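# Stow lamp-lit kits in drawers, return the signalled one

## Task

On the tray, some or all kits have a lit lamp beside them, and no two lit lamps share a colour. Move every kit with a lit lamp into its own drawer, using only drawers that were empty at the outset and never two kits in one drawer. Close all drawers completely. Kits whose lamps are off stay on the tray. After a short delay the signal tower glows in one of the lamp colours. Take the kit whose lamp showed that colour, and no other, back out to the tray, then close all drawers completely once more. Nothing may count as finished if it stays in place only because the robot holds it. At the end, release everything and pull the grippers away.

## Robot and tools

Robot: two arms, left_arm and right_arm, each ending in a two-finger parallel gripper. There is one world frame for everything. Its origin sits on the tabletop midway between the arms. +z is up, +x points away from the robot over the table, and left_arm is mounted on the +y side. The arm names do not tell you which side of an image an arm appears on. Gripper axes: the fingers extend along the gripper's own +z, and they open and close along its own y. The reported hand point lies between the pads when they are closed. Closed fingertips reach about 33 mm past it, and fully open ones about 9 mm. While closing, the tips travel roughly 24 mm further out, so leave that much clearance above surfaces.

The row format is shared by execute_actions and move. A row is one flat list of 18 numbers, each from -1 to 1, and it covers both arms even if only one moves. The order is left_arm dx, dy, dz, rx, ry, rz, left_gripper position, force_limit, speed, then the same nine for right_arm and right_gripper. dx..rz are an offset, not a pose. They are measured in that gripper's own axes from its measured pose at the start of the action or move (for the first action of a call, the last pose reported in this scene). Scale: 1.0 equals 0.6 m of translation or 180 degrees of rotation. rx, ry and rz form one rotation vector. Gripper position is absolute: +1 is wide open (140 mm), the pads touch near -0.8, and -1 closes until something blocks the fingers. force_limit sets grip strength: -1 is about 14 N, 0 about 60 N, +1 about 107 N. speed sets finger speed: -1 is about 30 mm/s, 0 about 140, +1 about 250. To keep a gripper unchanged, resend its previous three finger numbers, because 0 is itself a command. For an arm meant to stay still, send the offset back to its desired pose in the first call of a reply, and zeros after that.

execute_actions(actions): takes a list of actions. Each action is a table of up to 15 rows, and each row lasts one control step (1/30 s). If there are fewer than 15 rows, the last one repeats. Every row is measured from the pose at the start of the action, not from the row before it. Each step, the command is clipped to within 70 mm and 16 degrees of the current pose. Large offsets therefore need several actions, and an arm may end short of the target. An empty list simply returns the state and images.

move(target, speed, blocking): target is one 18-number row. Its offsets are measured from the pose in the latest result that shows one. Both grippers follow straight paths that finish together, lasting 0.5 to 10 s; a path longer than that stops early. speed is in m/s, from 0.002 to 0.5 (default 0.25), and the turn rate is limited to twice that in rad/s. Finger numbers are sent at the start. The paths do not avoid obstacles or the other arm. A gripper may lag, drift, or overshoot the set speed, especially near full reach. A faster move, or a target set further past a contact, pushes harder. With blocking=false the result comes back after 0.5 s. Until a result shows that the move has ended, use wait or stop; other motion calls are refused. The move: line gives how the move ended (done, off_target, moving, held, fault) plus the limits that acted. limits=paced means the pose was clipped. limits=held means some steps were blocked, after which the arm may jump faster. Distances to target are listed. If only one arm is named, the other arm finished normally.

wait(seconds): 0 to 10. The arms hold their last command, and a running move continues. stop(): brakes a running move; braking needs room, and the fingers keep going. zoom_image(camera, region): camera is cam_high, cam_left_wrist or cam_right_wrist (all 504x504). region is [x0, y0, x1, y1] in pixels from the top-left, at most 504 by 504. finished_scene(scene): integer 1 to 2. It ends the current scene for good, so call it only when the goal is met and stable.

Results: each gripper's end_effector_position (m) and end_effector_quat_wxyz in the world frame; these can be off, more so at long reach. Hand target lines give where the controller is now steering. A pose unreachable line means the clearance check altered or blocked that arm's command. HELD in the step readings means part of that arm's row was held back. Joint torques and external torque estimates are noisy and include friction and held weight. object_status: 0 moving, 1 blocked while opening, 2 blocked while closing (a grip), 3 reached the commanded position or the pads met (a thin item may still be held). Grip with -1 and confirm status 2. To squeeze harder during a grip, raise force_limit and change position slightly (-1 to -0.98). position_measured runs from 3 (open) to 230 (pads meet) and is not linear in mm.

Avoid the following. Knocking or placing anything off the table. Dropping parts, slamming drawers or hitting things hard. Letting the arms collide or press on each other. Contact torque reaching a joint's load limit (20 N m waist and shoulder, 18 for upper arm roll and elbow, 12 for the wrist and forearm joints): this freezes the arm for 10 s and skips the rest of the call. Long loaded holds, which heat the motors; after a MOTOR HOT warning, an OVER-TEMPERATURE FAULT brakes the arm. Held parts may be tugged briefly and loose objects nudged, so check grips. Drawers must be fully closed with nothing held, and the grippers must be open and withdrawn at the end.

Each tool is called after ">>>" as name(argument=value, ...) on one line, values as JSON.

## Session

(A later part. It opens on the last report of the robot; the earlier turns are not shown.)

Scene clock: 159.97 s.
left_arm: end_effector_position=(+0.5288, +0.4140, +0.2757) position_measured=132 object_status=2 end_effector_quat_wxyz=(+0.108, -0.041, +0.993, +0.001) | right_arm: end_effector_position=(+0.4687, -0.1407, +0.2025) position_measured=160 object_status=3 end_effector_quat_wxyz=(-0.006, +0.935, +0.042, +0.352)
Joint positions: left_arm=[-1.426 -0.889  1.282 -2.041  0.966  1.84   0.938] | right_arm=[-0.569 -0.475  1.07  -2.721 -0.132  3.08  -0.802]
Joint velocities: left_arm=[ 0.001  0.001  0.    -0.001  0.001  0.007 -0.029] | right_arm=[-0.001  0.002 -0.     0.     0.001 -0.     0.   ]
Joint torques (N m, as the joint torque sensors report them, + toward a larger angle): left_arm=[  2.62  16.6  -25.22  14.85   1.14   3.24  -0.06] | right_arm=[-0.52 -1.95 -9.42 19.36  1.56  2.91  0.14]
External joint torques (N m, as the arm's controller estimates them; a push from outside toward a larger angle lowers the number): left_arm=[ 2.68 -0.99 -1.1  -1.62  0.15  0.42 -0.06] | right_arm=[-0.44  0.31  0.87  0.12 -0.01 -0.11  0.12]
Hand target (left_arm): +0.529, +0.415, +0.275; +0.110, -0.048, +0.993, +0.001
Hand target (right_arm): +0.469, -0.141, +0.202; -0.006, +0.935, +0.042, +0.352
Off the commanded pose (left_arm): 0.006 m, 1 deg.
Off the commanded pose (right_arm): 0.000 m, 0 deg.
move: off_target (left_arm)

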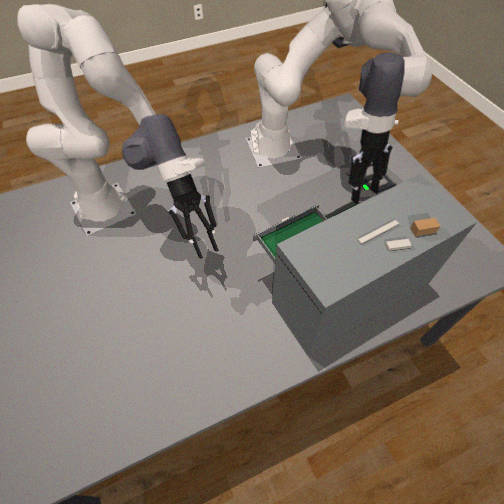

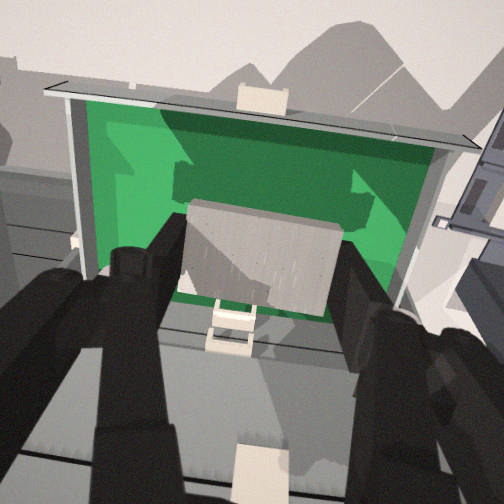

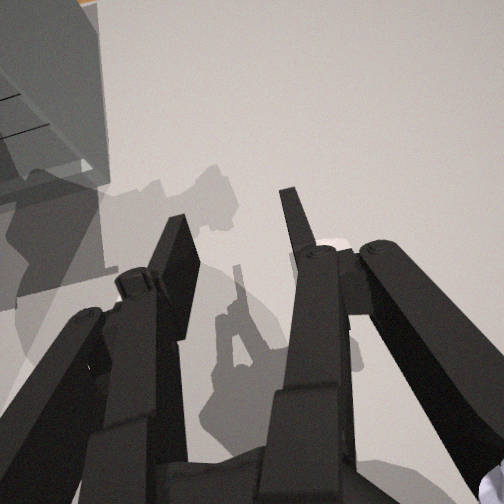

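>>> move(target=[0.029,0,0.131,0,0.04,0,-1,0,-0.3,0,0,0,0,0,0,-0.25,0.3,0], speed=0.08)

>>> move(target=[0,0,0.016,0,0.01,0,-1,0,-0.3,0,0,0,0,0,0,-0.25,0.3,0], speed=0.03)

>>> move(target=[0,0,0,0,0,0,0.3,0,0,0,0,0,0,0,0,-0.25,0.3,0])

>>> move(target=[0.01,0,-0.12,0,0,0,0.3,0,0,0,0,0,0,0,0,-0.25,0.3,0], speed=0.12)

Scene clock: 164.00 s.
left_arm: end_effector_position=(+0.5261, +0.4121, +0.1947) position_measured=132 object_status=2 end_effector_quat_wxyz=(+0.043, -0.043, +0.998, -0.001) | right_arm: end_effector_position=(+0.4687, -0.1407, +0.2025) position_measured=160 object_status=3 end_effector_quat_wxyz=(-0.006, +0.935, +0.042, +0.352)
Joint positions: left_arm=[-1.567 -0.902  1.482 -2.014  0.971  1.849  0.938] | right_arm=[-0.569 -0.475  1.07  -2.721 -0.132  3.08  -0.802]
Joint velocities: left_arm=[-0.006  0.     0.001  0.006  0.001  0.003  0.006] | right_arm=[ 0.001 -0.001  0.001  0.001 -0.     0.001  0.001]
Joint torques (N m, as the joint torque sensors report them, + toward a larger angle): left_arm=[ -1.17  19.62 -25.72  17.35   1.83   3.08   0.26] | right_arm=[-0.27 -2.2  -9.55 19.46  1.56  2.89  0.13]
External joint torques (N m, as the arm's controller estimates them; a push from outside toward a larger angle lowers the number): left_arm=[-1.15 -2.67 -0.6   1.98  0.97  0.47  0.26] | right_arm=[-0.33  0.15  0.62  0.17  0.01 -0.14  0.11]
Hand target (left_arm): +0.529, +0.412, +0.195; +0.047, -0.040, +0.998, -0.001
Hand target (right_arm): +0.469, -0.141, +0.202; -0.006, +0.935, +0.042, +0.352
Off the commanded pose (left_arm): 0.003 m, 0 deg.
Off the commanded pose (right_arm): 0.000 m, 0 deg.
move: done

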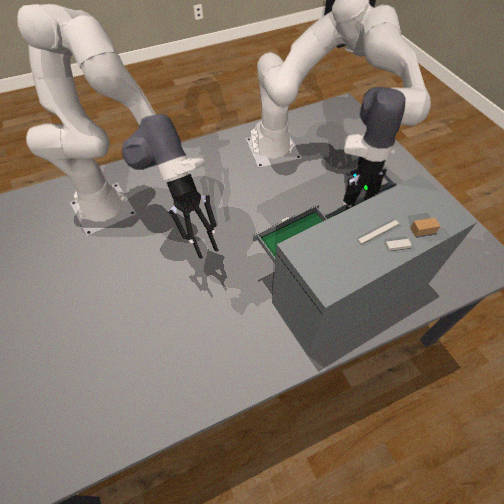

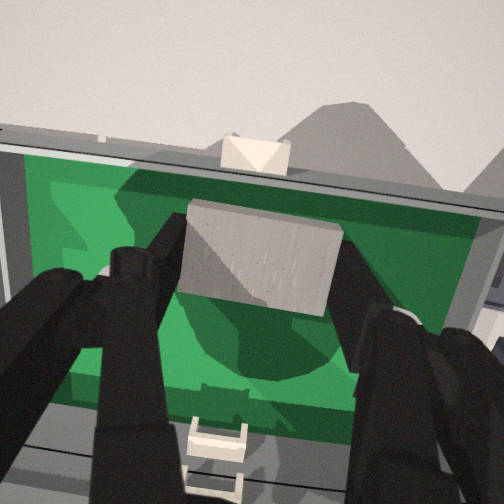

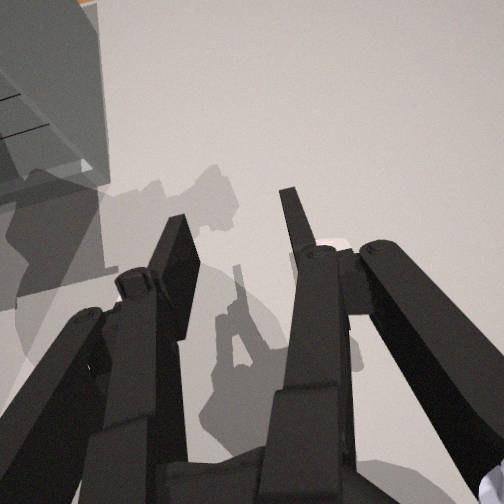

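Scene clock: 164.77 s.
left_arm: end_effector_position=(+0.5292, +0.4123, +0.1885) position_measured=132 object_status=2 end_effector_quat_wxyz=(+0.033, -0.045, +0.998, -0.001) | right_arm: end_effector_position=(+0.4687, -0.1407, +0.2025) position_measured=160 object_status=3 end_effector_quat_wxyz=(-0.006, +0.935, +0.042, +0.352)
Joint positions: left_arm=[-1.603 -0.905  1.511 -1.985  0.967  1.834  0.941] | right_arm=[-0.569 -0.475  1.07  -2.721 -0.132  3.08  -0.802]
Joint velocities: left_arm=[-0.007 -0.006 -0.     0.006 -0.001 -0.009  0.004] | right_arm=[-0.  0.  0.  0. -0. -0.  0.]
Joint torques (N m, as the joint torque sensors report them, + toward a larger angle): left_arm=[ -2.18  19.44 -23.65  15.89  -0.34   2.02   0.22] | right_arm=[-0.55 -1.57 -9.3  19.36  1.55  2.9   0.14]
External joint torques (N m, as the arm's controller estimates them; a push from outside toward a larger angle lowers the number): left_arm=[-2.01 -4.07  1.74  0.75 -1.17 -0.56  0.22] | right_arm=[-0.54  0.74  0.93  0.08 -0.01 -0.13  0.12]
Hand target (left_arm): +0.527, +0.412, +0.185; +0.028, -0.043, +0.999, -0.002
Hand target (right_arm): +0.469, -0.141, +0.202; -0.006, +0.935, +0.042, +0.352
Off the commanded pose (left_arm): 0.004 m, 1 deg.
Off the commanded pose (right_arm): 0.000 m, 0 deg.
move: off_target (left_arm)

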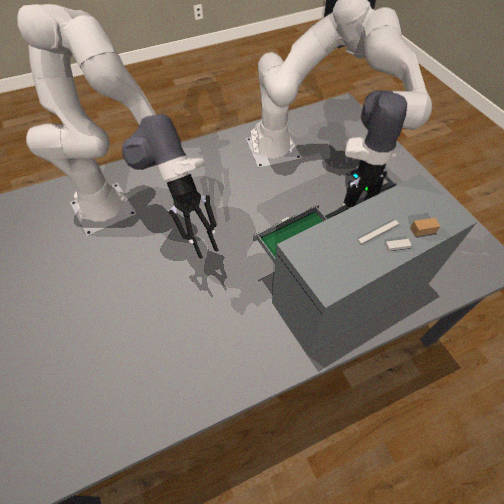

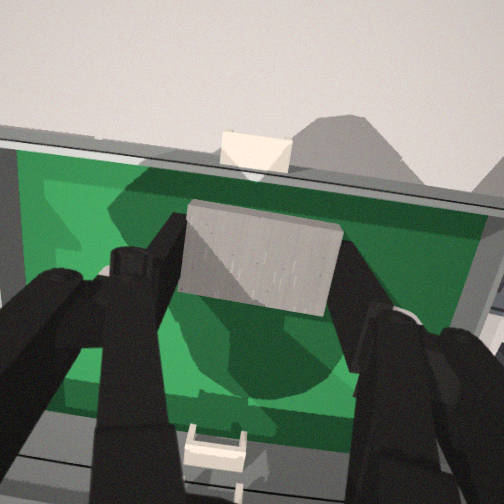

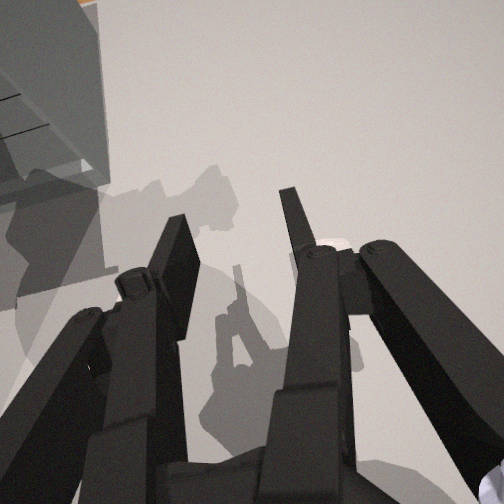

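Scene clock: 165.27 s.
left_arm: end_effector_position=(+0.5292, +0.4122, +0.1886) position_measured=91 object_status=3 end_effector_quat_wxyz=(+0.033, -0.044, +0.998, -0.001) | right_arm: end_effector_position=(+0.4687, -0.1407, +0.2025) position_measured=160 object_status=3 end_effector_quat_wxyz=(-0.006, +0.935, +0.042, +0.352)
Joint positions: left_arm=[-1.603 -0.905  1.511 -1.985  0.967  1.834  0.941] | right_arm=[-0.569 -0.475  1.07  -2.721 -0.132  3.08  -0.802]
Joint velocities: left_arm=[-0.    -0.001 -0.    -0.001  0.001  0.001  0.   ] | right_arm=[-0.002 -0.001  0.002  0.001 -0.     0.     0.002]
Joint torques (N m, as the joint torque sensors report them, + toward a larger angle): left_arm=[  0.72  21.89 -25.88  14.66   0.71   2.6    0.09] | right_arm=[-0.75 -1.88 -9.42 19.41  1.56  2.93  0.14]
External joint torques (N m, as the arm's controller estimates them; a push from outside toward a larger angle lowers the number): left_arm=[ 0.72 -1.5  -0.71 -0.53 -0.12  0.04  0.09] | right_arm=[-0.76  0.51  0.8   0.07  0.   -0.11  0.12]
Hand target (left_arm): +0.529, +0.412, +0.188; +0.033, -0.045, +0.998, -0.001
Hand target (right_arm): +0.469, -0.141, +0.202; -0.006, +0.935, +0.042, +0.352
Off the commanded pose (left_arm): 0.000 m, 0 deg.
Off the commanded pose (right_arm): 0.000 m, 0 deg.
move: done

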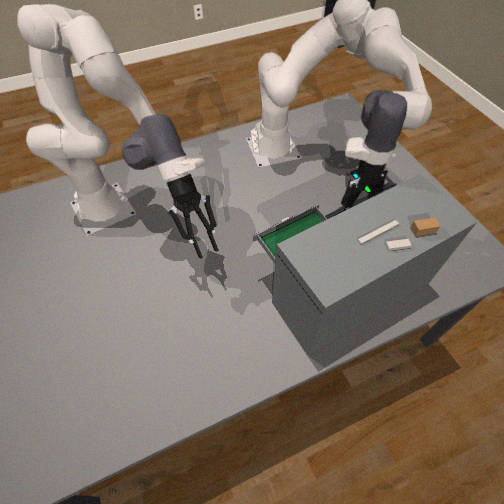

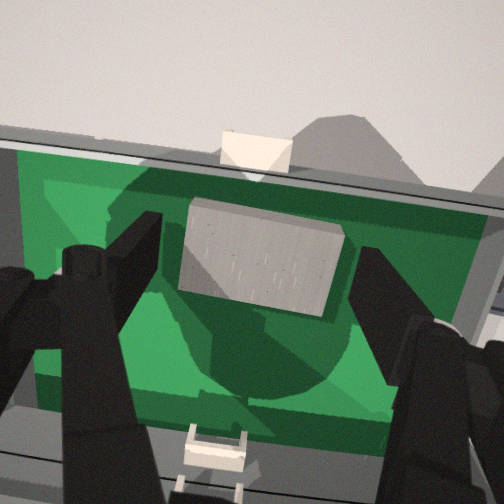

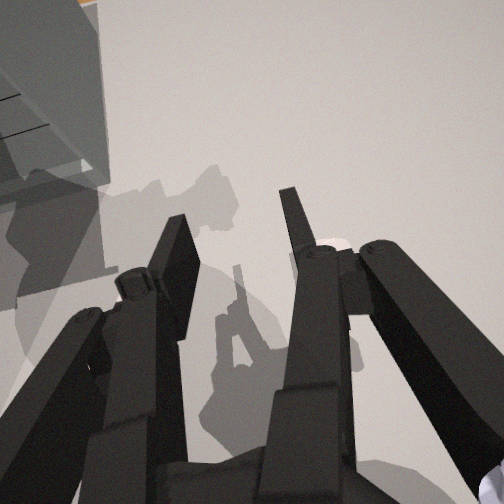

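Scene clock: 166.43 s.
left_arm: end_effector_position=(+0.5194, +0.4117, +0.2591) position_measured=91 object_status=3 end_effector_quat_wxyz=(+0.035, -0.046, +0.998, +0.000) | right_arm: end_effector_position=(+0.4687, -0.1407, +0.2025) position_measured=160 object_status=3 end_effector_quat_wxyz=(-0.006, +0.935, +0.042, +0.352)
Joint positions: left_arm=[-1.555 -0.869  1.376 -1.92   0.889  1.711  0.967] | right_arm=[-0.569 -0.475  1.07  -2.721 -0.132  3.08  -0.802]
Joint velocities: left_arm=[ 0.    -0.001 -0.002 -0.     0.    -0.014  0.004] | right_arm=[ 0.001  0.    -0.    -0.    -0.    -0.     0.001]
Joint torques (N m, as the joint torque sensors report them, + toward a larger angle): left_arm=[  1.07  18.68 -27.07  16.6   -0.17   2.08   0.3 ] | right_arm=[-0.51 -1.83 -9.44 19.78  1.53  2.93  0.09]
External joint torques (N m, as the arm's controller estimates them; a push from outside toward a larger angle lowers the number): left_arm=[ 1.13 -2.44 -2.82  0.53 -1.03 -0.49  0.31] | right_arm=[-0.5   0.5   0.79  0.55 -0.03 -0.09  0.07]
Hand target (left_arm): +0.518, +0.413, +0.260; +0.033, -0.045, +0.998, -0.001
Hand target (right_arm): +0.469, -0.141, +0.202; -0.006, +0.935, +0.042, +0.352
Off the commanded pose (left_arm): 0.001 m, 0 deg.
Off the commanded pose (right_arm): 0.000 m, 0 deg.
move: done

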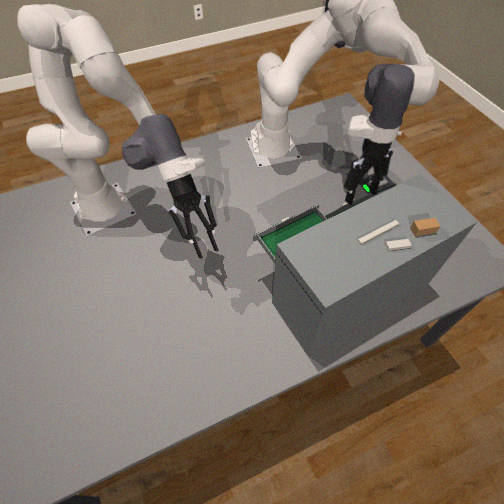

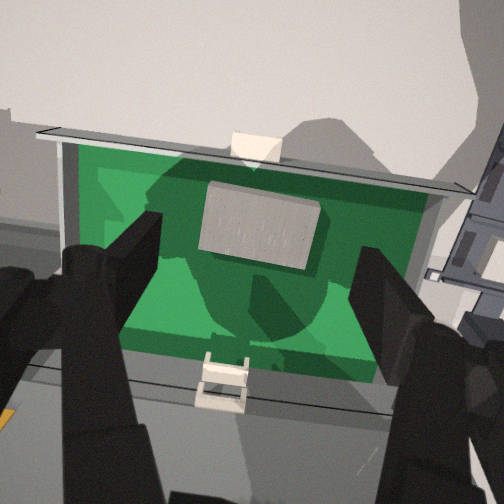

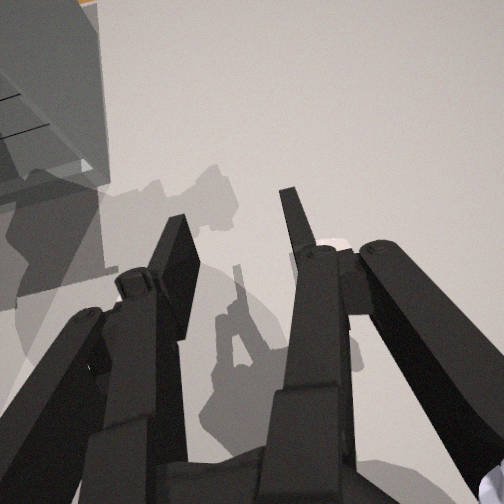

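>>> move(target=[0.168,-0.005,0.005,0,-0.115,0,-0.25,0.3,0,0,0,0,0,0,0,-0.25,0.3,0], speed=0.18)

>>> move(target=[0.016,-0.015,0.118,0,-0.105,0,-0.25,0.3,0,0,0,0,0,0,0,-0.25,0.3,0], speed=0.12)

>>> move(target=[-0.197,0.006,0.19,0,0,0,-0.25,0.3,0,0,0,0,0,0,0,-0.25,0.3,0], speed=0.07)

Scene clock: 170.83 s.
left_arm: end_effector_position=(+0.4195, +0.4030, +0.2478) position_measured=160 object_status=3 end_effector_quat_wxyz=(+0.209, -0.043, +0.977, +0.010) | right_arm: end_effector_position=(+0.4687, -0.1407, +0.2025) position_measured=160 object_status=3 end_effector_quat_wxyz=(-0.006, +0.935, +0.042, +0.352)
Joint positions: left_arm=[-0.945 -1.113  0.993 -2.617  1.168  2.012  0.753] | right_arm=[-0.569 -0.475  1.07  -2.721 -0.132  3.08  -0.802]
Joint velocities: left_arm=[ 0.001 -0.    -0.001 -0.002  0.002  0.011 -0.027] | right_arm=[ 0.001 -0.     0.001 -0.001  0.    -0.     0.001]
Joint torques (N m, as the joint torque sensors report them, + toward a larger angle): left_arm=[  2.43   8.56 -22.04  14.64   2.03   3.4   -0.14] | right_arm=[-0.48 -2.06 -9.47 19.68  1.52  2.94  0.1 ]
External joint torques (N m, as the arm's controller estimates them; a push from outside toward a larger angle lowers the number): left_arm=[ 2.41 -0.57 -2.36 -1.99  0.94  0.48 -0.13] | right_arm=[-0.5   0.29  0.73  0.39 -0.04 -0.09  0.08]
Hand target (left_arm): +0.420, +0.403, +0.249; +0.212, -0.047, +0.976, +0.009
Hand target (right_arm): +0.469, -0.141, +0.202; -0.006, +0.935, +0.042, +0.352
Off the commanded pose (left_arm): 0.004 m, 1 deg.
Off the commanded pose (right_arm): 0.000 m, 0 deg.
move: off_target (left_arm)

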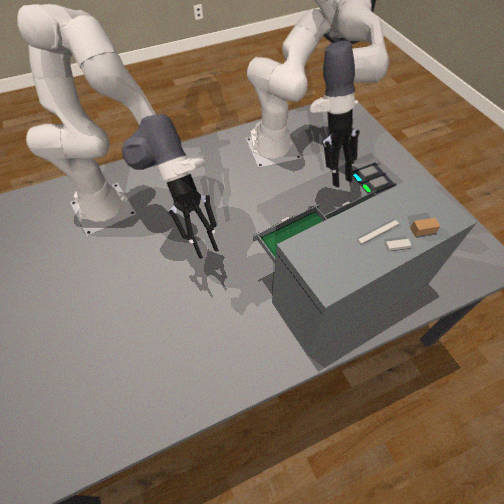

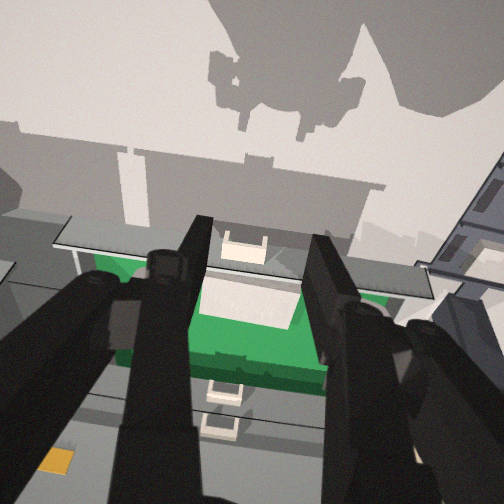

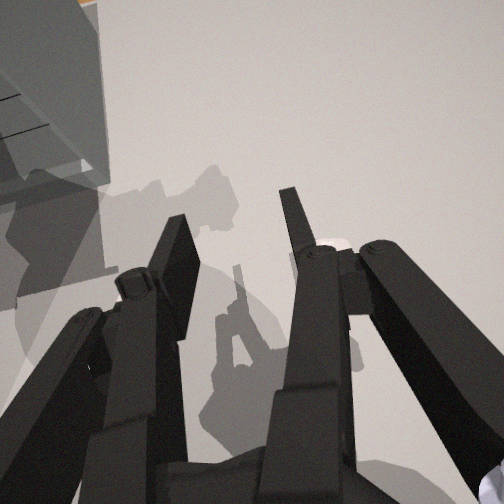

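Scene clock: 173.00 s.
left_arm: end_effector_position=(+0.4414, +0.3979, +0.1791) position_measured=160 object_status=3 end_effector_quat_wxyz=(+0.367, -0.037, +0.929, +0.018) | right_arm: end_effector_position=(+0.4687, -0.1407, +0.2025) position_measured=160 object_status=3 end_effector_quat_wxyz=(-0.006, +0.935, +0.042, +0.352)
Joint positions: left_arm=[-0.878 -1.177  1.295 -2.858  1.926  2.298  0.386] | right_arm=[-0.569 -0.475  1.07  -2.721 -0.132  3.08  -0.802]
Joint velocities: left_arm=[-0.001 -0.     0.001 -0.003  0.004 -0.002 -0.036] | right_arm=[-0.001 -0.     0.    -0.    -0.001  0.001  0.   ]
Joint torques (N m, as the joint torque sensors report them, + toward a larger angle): left_arm=[ -1.14   7.16 -18.2    8.87   1.64   2.14  -0.12] | right_arm=[-0.37 -2.1  -9.56 19.82  1.52  2.94  0.1 ]
External joint torques (N m, as the arm's controller estimates them; a push from outside toward a larger angle lowers the number): left_arm=[-1.1  -2.37  0.39 -1.64  0.99 -0.28 -0.1 ] | right_arm=[-0.33  0.23  0.68  0.6  -0.04 -0.08  0.08]
Hand target (left_arm): +0.441, +0.397, +0.178; +0.368, -0.041, +0.929, +0.017
Hand target (right_arm): +0.469, -0.141, +0.202; -0.006, +0.935, +0.042, +0.352
Off the commanded pose (left_arm): 0.002 m, 0 deg.
Off the commanded pose (right_arm): 0.000 m, 0 deg.
move: done

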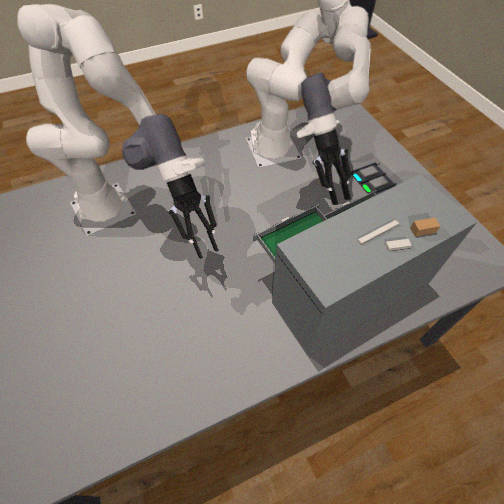

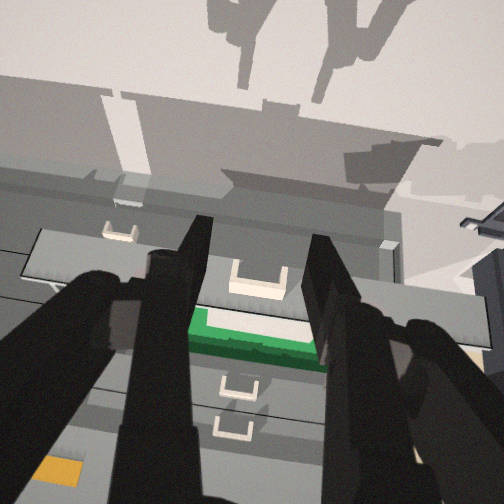

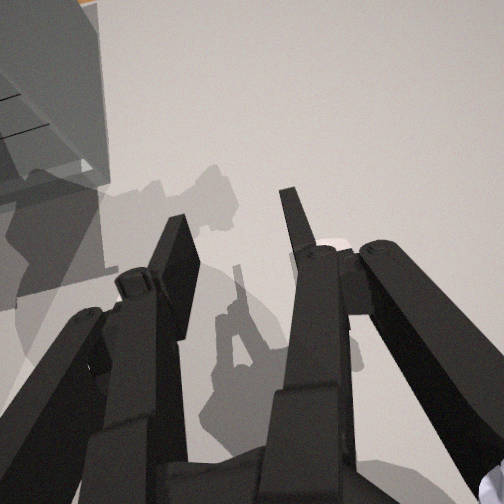

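Scene clock: 175.63 s.
left_arm: end_effector_position=(+0.6010, +0.4104, +0.1784) position_measured=160 object_status=3 end_effector_quat_wxyz=(+0.369, -0.044, +0.928, +0.016) | right_arm: end_effector_position=(+0.4687, -0.1407, +0.2025) position_measured=160 object_status=3 end_effector_quat_wxyz=(-0.006, +0.935, +0.042, +0.352)
Joint positions: left_arm=[-1.397 -1.129  1.541 -2.365  1.953  2.298  0.394] | right_arm=[-0.569 -0.475  1.07  -2.721 -0.132  3.08  -0.802]
Joint velocities: left_arm=[-0.002  0.     0.     0.005 -0.006 -0.001  0.005] | right_arm=[-0.001 -0.    -0.     0.    -0.001 -0.     0.001]
Joint torques (N m, as the joint torque sensors report them, + toward a larger angle): left_arm=[ -7.7   15.78 -23.31  16.8    1.33   3.5    0.83] | right_arm=[-0.35 -1.74 -9.34 19.52  1.53  2.94  0.13]
External joint torques (N m, as the arm's controller estimates them; a push from outside toward a larger angle lowers the number): left_arm=[-7.76 -3.27  3.48  7.01  0.67  1.07  0.85] | right_arm=[-0.31  0.58  0.91  0.29 -0.03 -0.08  0.11]
Hand target (left_arm): +0.606, +0.411, +0.178; +0.370, -0.037, +0.928, +0.017
Hand target (right_arm): +0.469, -0.141, +0.202; -0.006, +0.935, +0.042, +0.352
Off the commanded pose (left_arm): 0.006 m, 1 deg.
Off the commanded pose (right_arm): 0.000 m, 0 deg.
move: off_target (left_arm)

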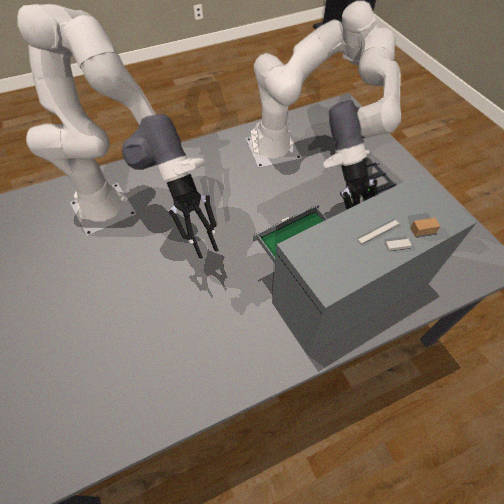

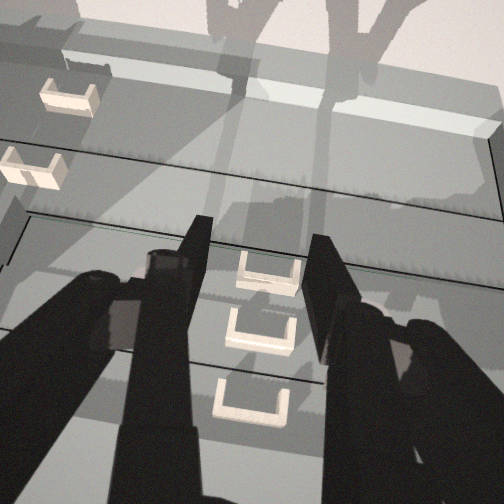

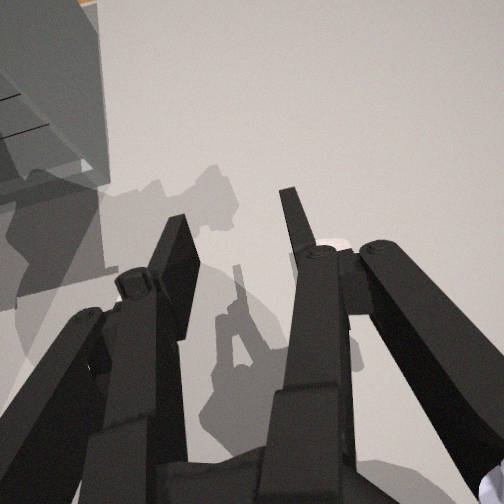

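>>> move(target=[0.12,0,-0.115,0,0,0,-0.25,0.3,0,0,0,0,0,0,0,-0.25,0.3,0], speed=0.15)

>>> move(target=[0.257,0.49,-0.07,0.01,0.241,0.02,0.3,0,0,0,0,0,0,0,0,-0.25,0.3,0])

Scene clock: 179.23 s.
left_arm: end_effector_position=(+0.5026, +0.4037, +0.1790) position_measured=160 object_status=3 end_effector_quat_wxyz=(+0.368, -0.039, +0.929, +0.019) | right_arm: end_effector_position=(+0.4687, -0.1407, +0.2025) position_measured=160 object_status=3 end_effector_quat_wxyz=(-0.006, +0.935, +0.042, +0.352)
Joint positions: left_arm=[-1.093 -1.133  1.394 -2.671  1.956  2.294  0.359] | right_arm=[-0.569 -0.475  1.07  -2.721 -0.132  3.08  -0.802]
Joint velocities: left_arm=[ 0.005  0.001 -0.006 -0.003  0.001 -0.001 -0.009] | right_arm=[ 0.002  0.001 -0.001 -0.     0.002  0.001  0.   ]
Joint torques (N m, as the joint torque sensors report them, + toward a larger angle): left_arm=[  2.22  10.22 -23.94   8.62  -0.22   2.15  -0.08] | right_arm=[-0.45 -1.92 -9.4  19.43  1.53  2.89  0.13]
External joint torques (N m, as the arm's controller estimates them; a push from outside toward a larger angle lowers the number): left_arm=[ 2.31 -1.98 -1.86 -1.66 -0.88 -0.23 -0.06] | right_arm=[-0.49  0.41  0.79  0.18 -0.02 -0.14  0.11]
Hand target (left_arm): +0.501, +0.404, +0.179; +0.367, -0.043, +0.929, +0.017
Hand target (right_arm): +0.469, -0.141, +0.202; -0.006, +0.935, +0.042, +0.352
Off the commanded pose (left_arm): 0.003 m, 1 deg.
Off the commanded pose (right_arm): 0.000 m, 0 deg.
move: done

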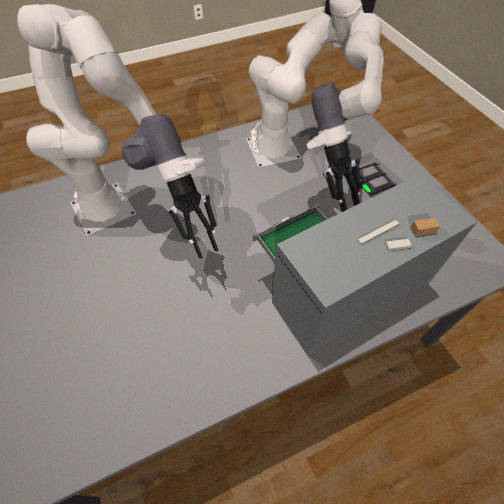

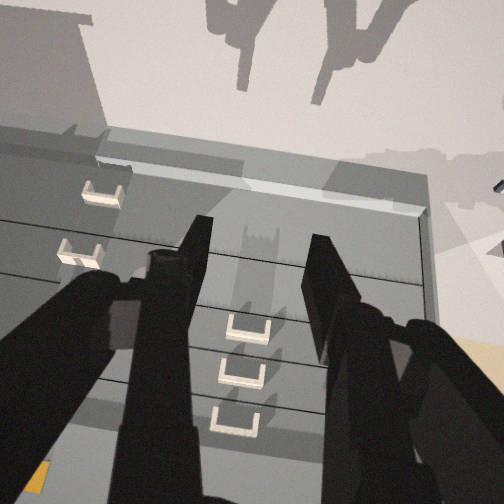

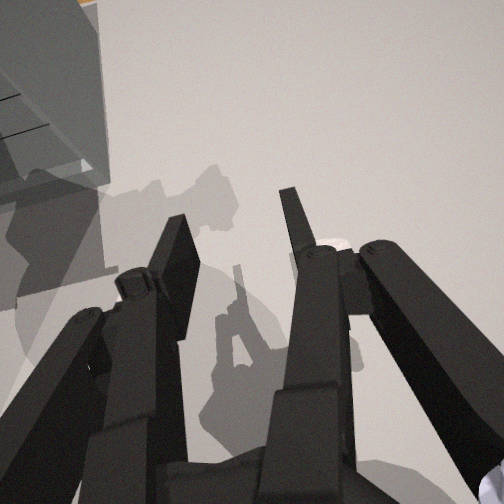

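Scene clock: 181.73 s.
left_arm: end_effector_position=(+0.3334, +0.6888, +0.1019) position_measured=91 object_status=3 end_effector_quat_wxyz=(-0.010, -0.014, +1.000, +0.007) | right_arm: end_effector_position=(+0.4687, -0.1407, +0.2025) position_measured=160 object_status=3 end_effector_quat_wxyz=(-0.006, +0.935, +0.042, +0.352)
Joint positions: left_arm=[-0.878 -1.112  1.501 -2.246  1.176  1.78   1.455] | right_arm=[-0.569 -0.475  1.07  -2.721 -0.132  3.08  -0.802]
Joint velocities: left_arm=[-0.001 -0.002 -0.     0.001  0.    -0.007  0.029] | right_arm=[ 0.001 -0.    -0.    -0.    -0.     0.     0.   ]
Joint torques (N m, as the joint torque sensors report them, + toward a larger angle): left_arm=[ -0.09  18.26 -28.09  11.73   0.08   1.98   0.33] | right_arm=[-0.5  -1.94 -9.38 19.51  1.55  2.89  0.13]
External joint torques (N m, as the arm's controller estimates them; a push from outside toward a larger angle lowers the number): left_arm=[-0.15 -3.24 -1.08  1.12 -0.74 -0.38  0.33] | right_arm=[-0.54  0.42  0.8   0.25  0.   -0.14  0.11]
Hand target (left_arm): +0.333, +0.688, +0.101; -0.011, -0.008, +1.000, +0.005
Hand target (right_arm): +0.469, -0.141, +0.202; -0.006, +0.935, +0.042, +0.352
Off the commanded pose (left_arm): 0.006 m, 1 deg.
Off the commanded pose (right_arm): 0.000 m, 0 deg.
move: off_target (left_arm)

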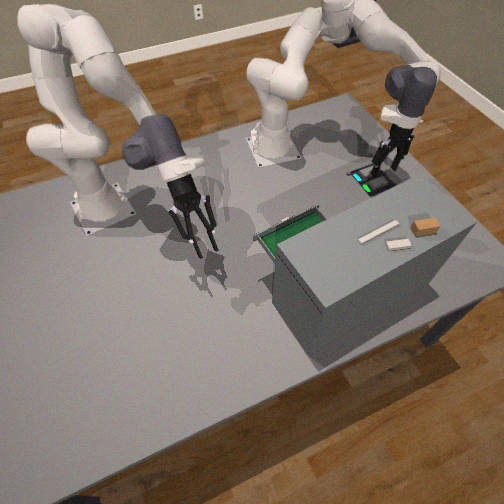

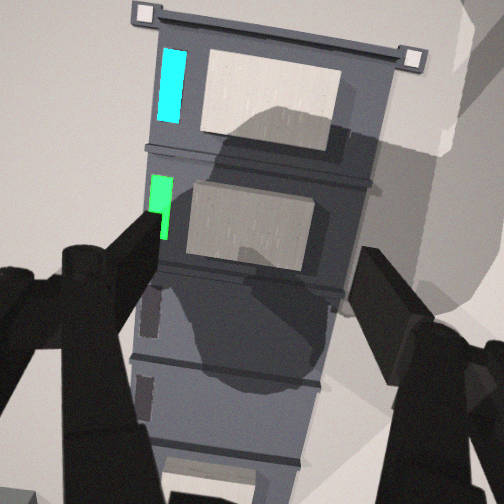

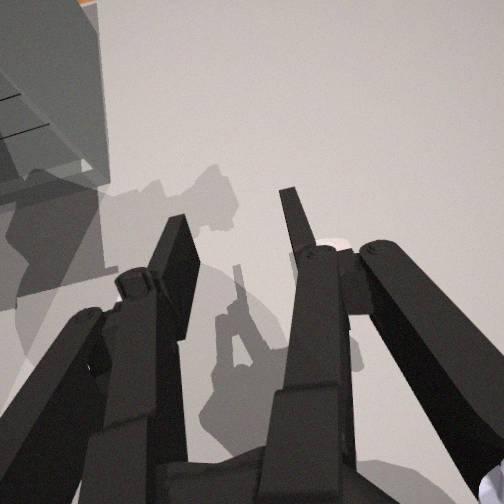

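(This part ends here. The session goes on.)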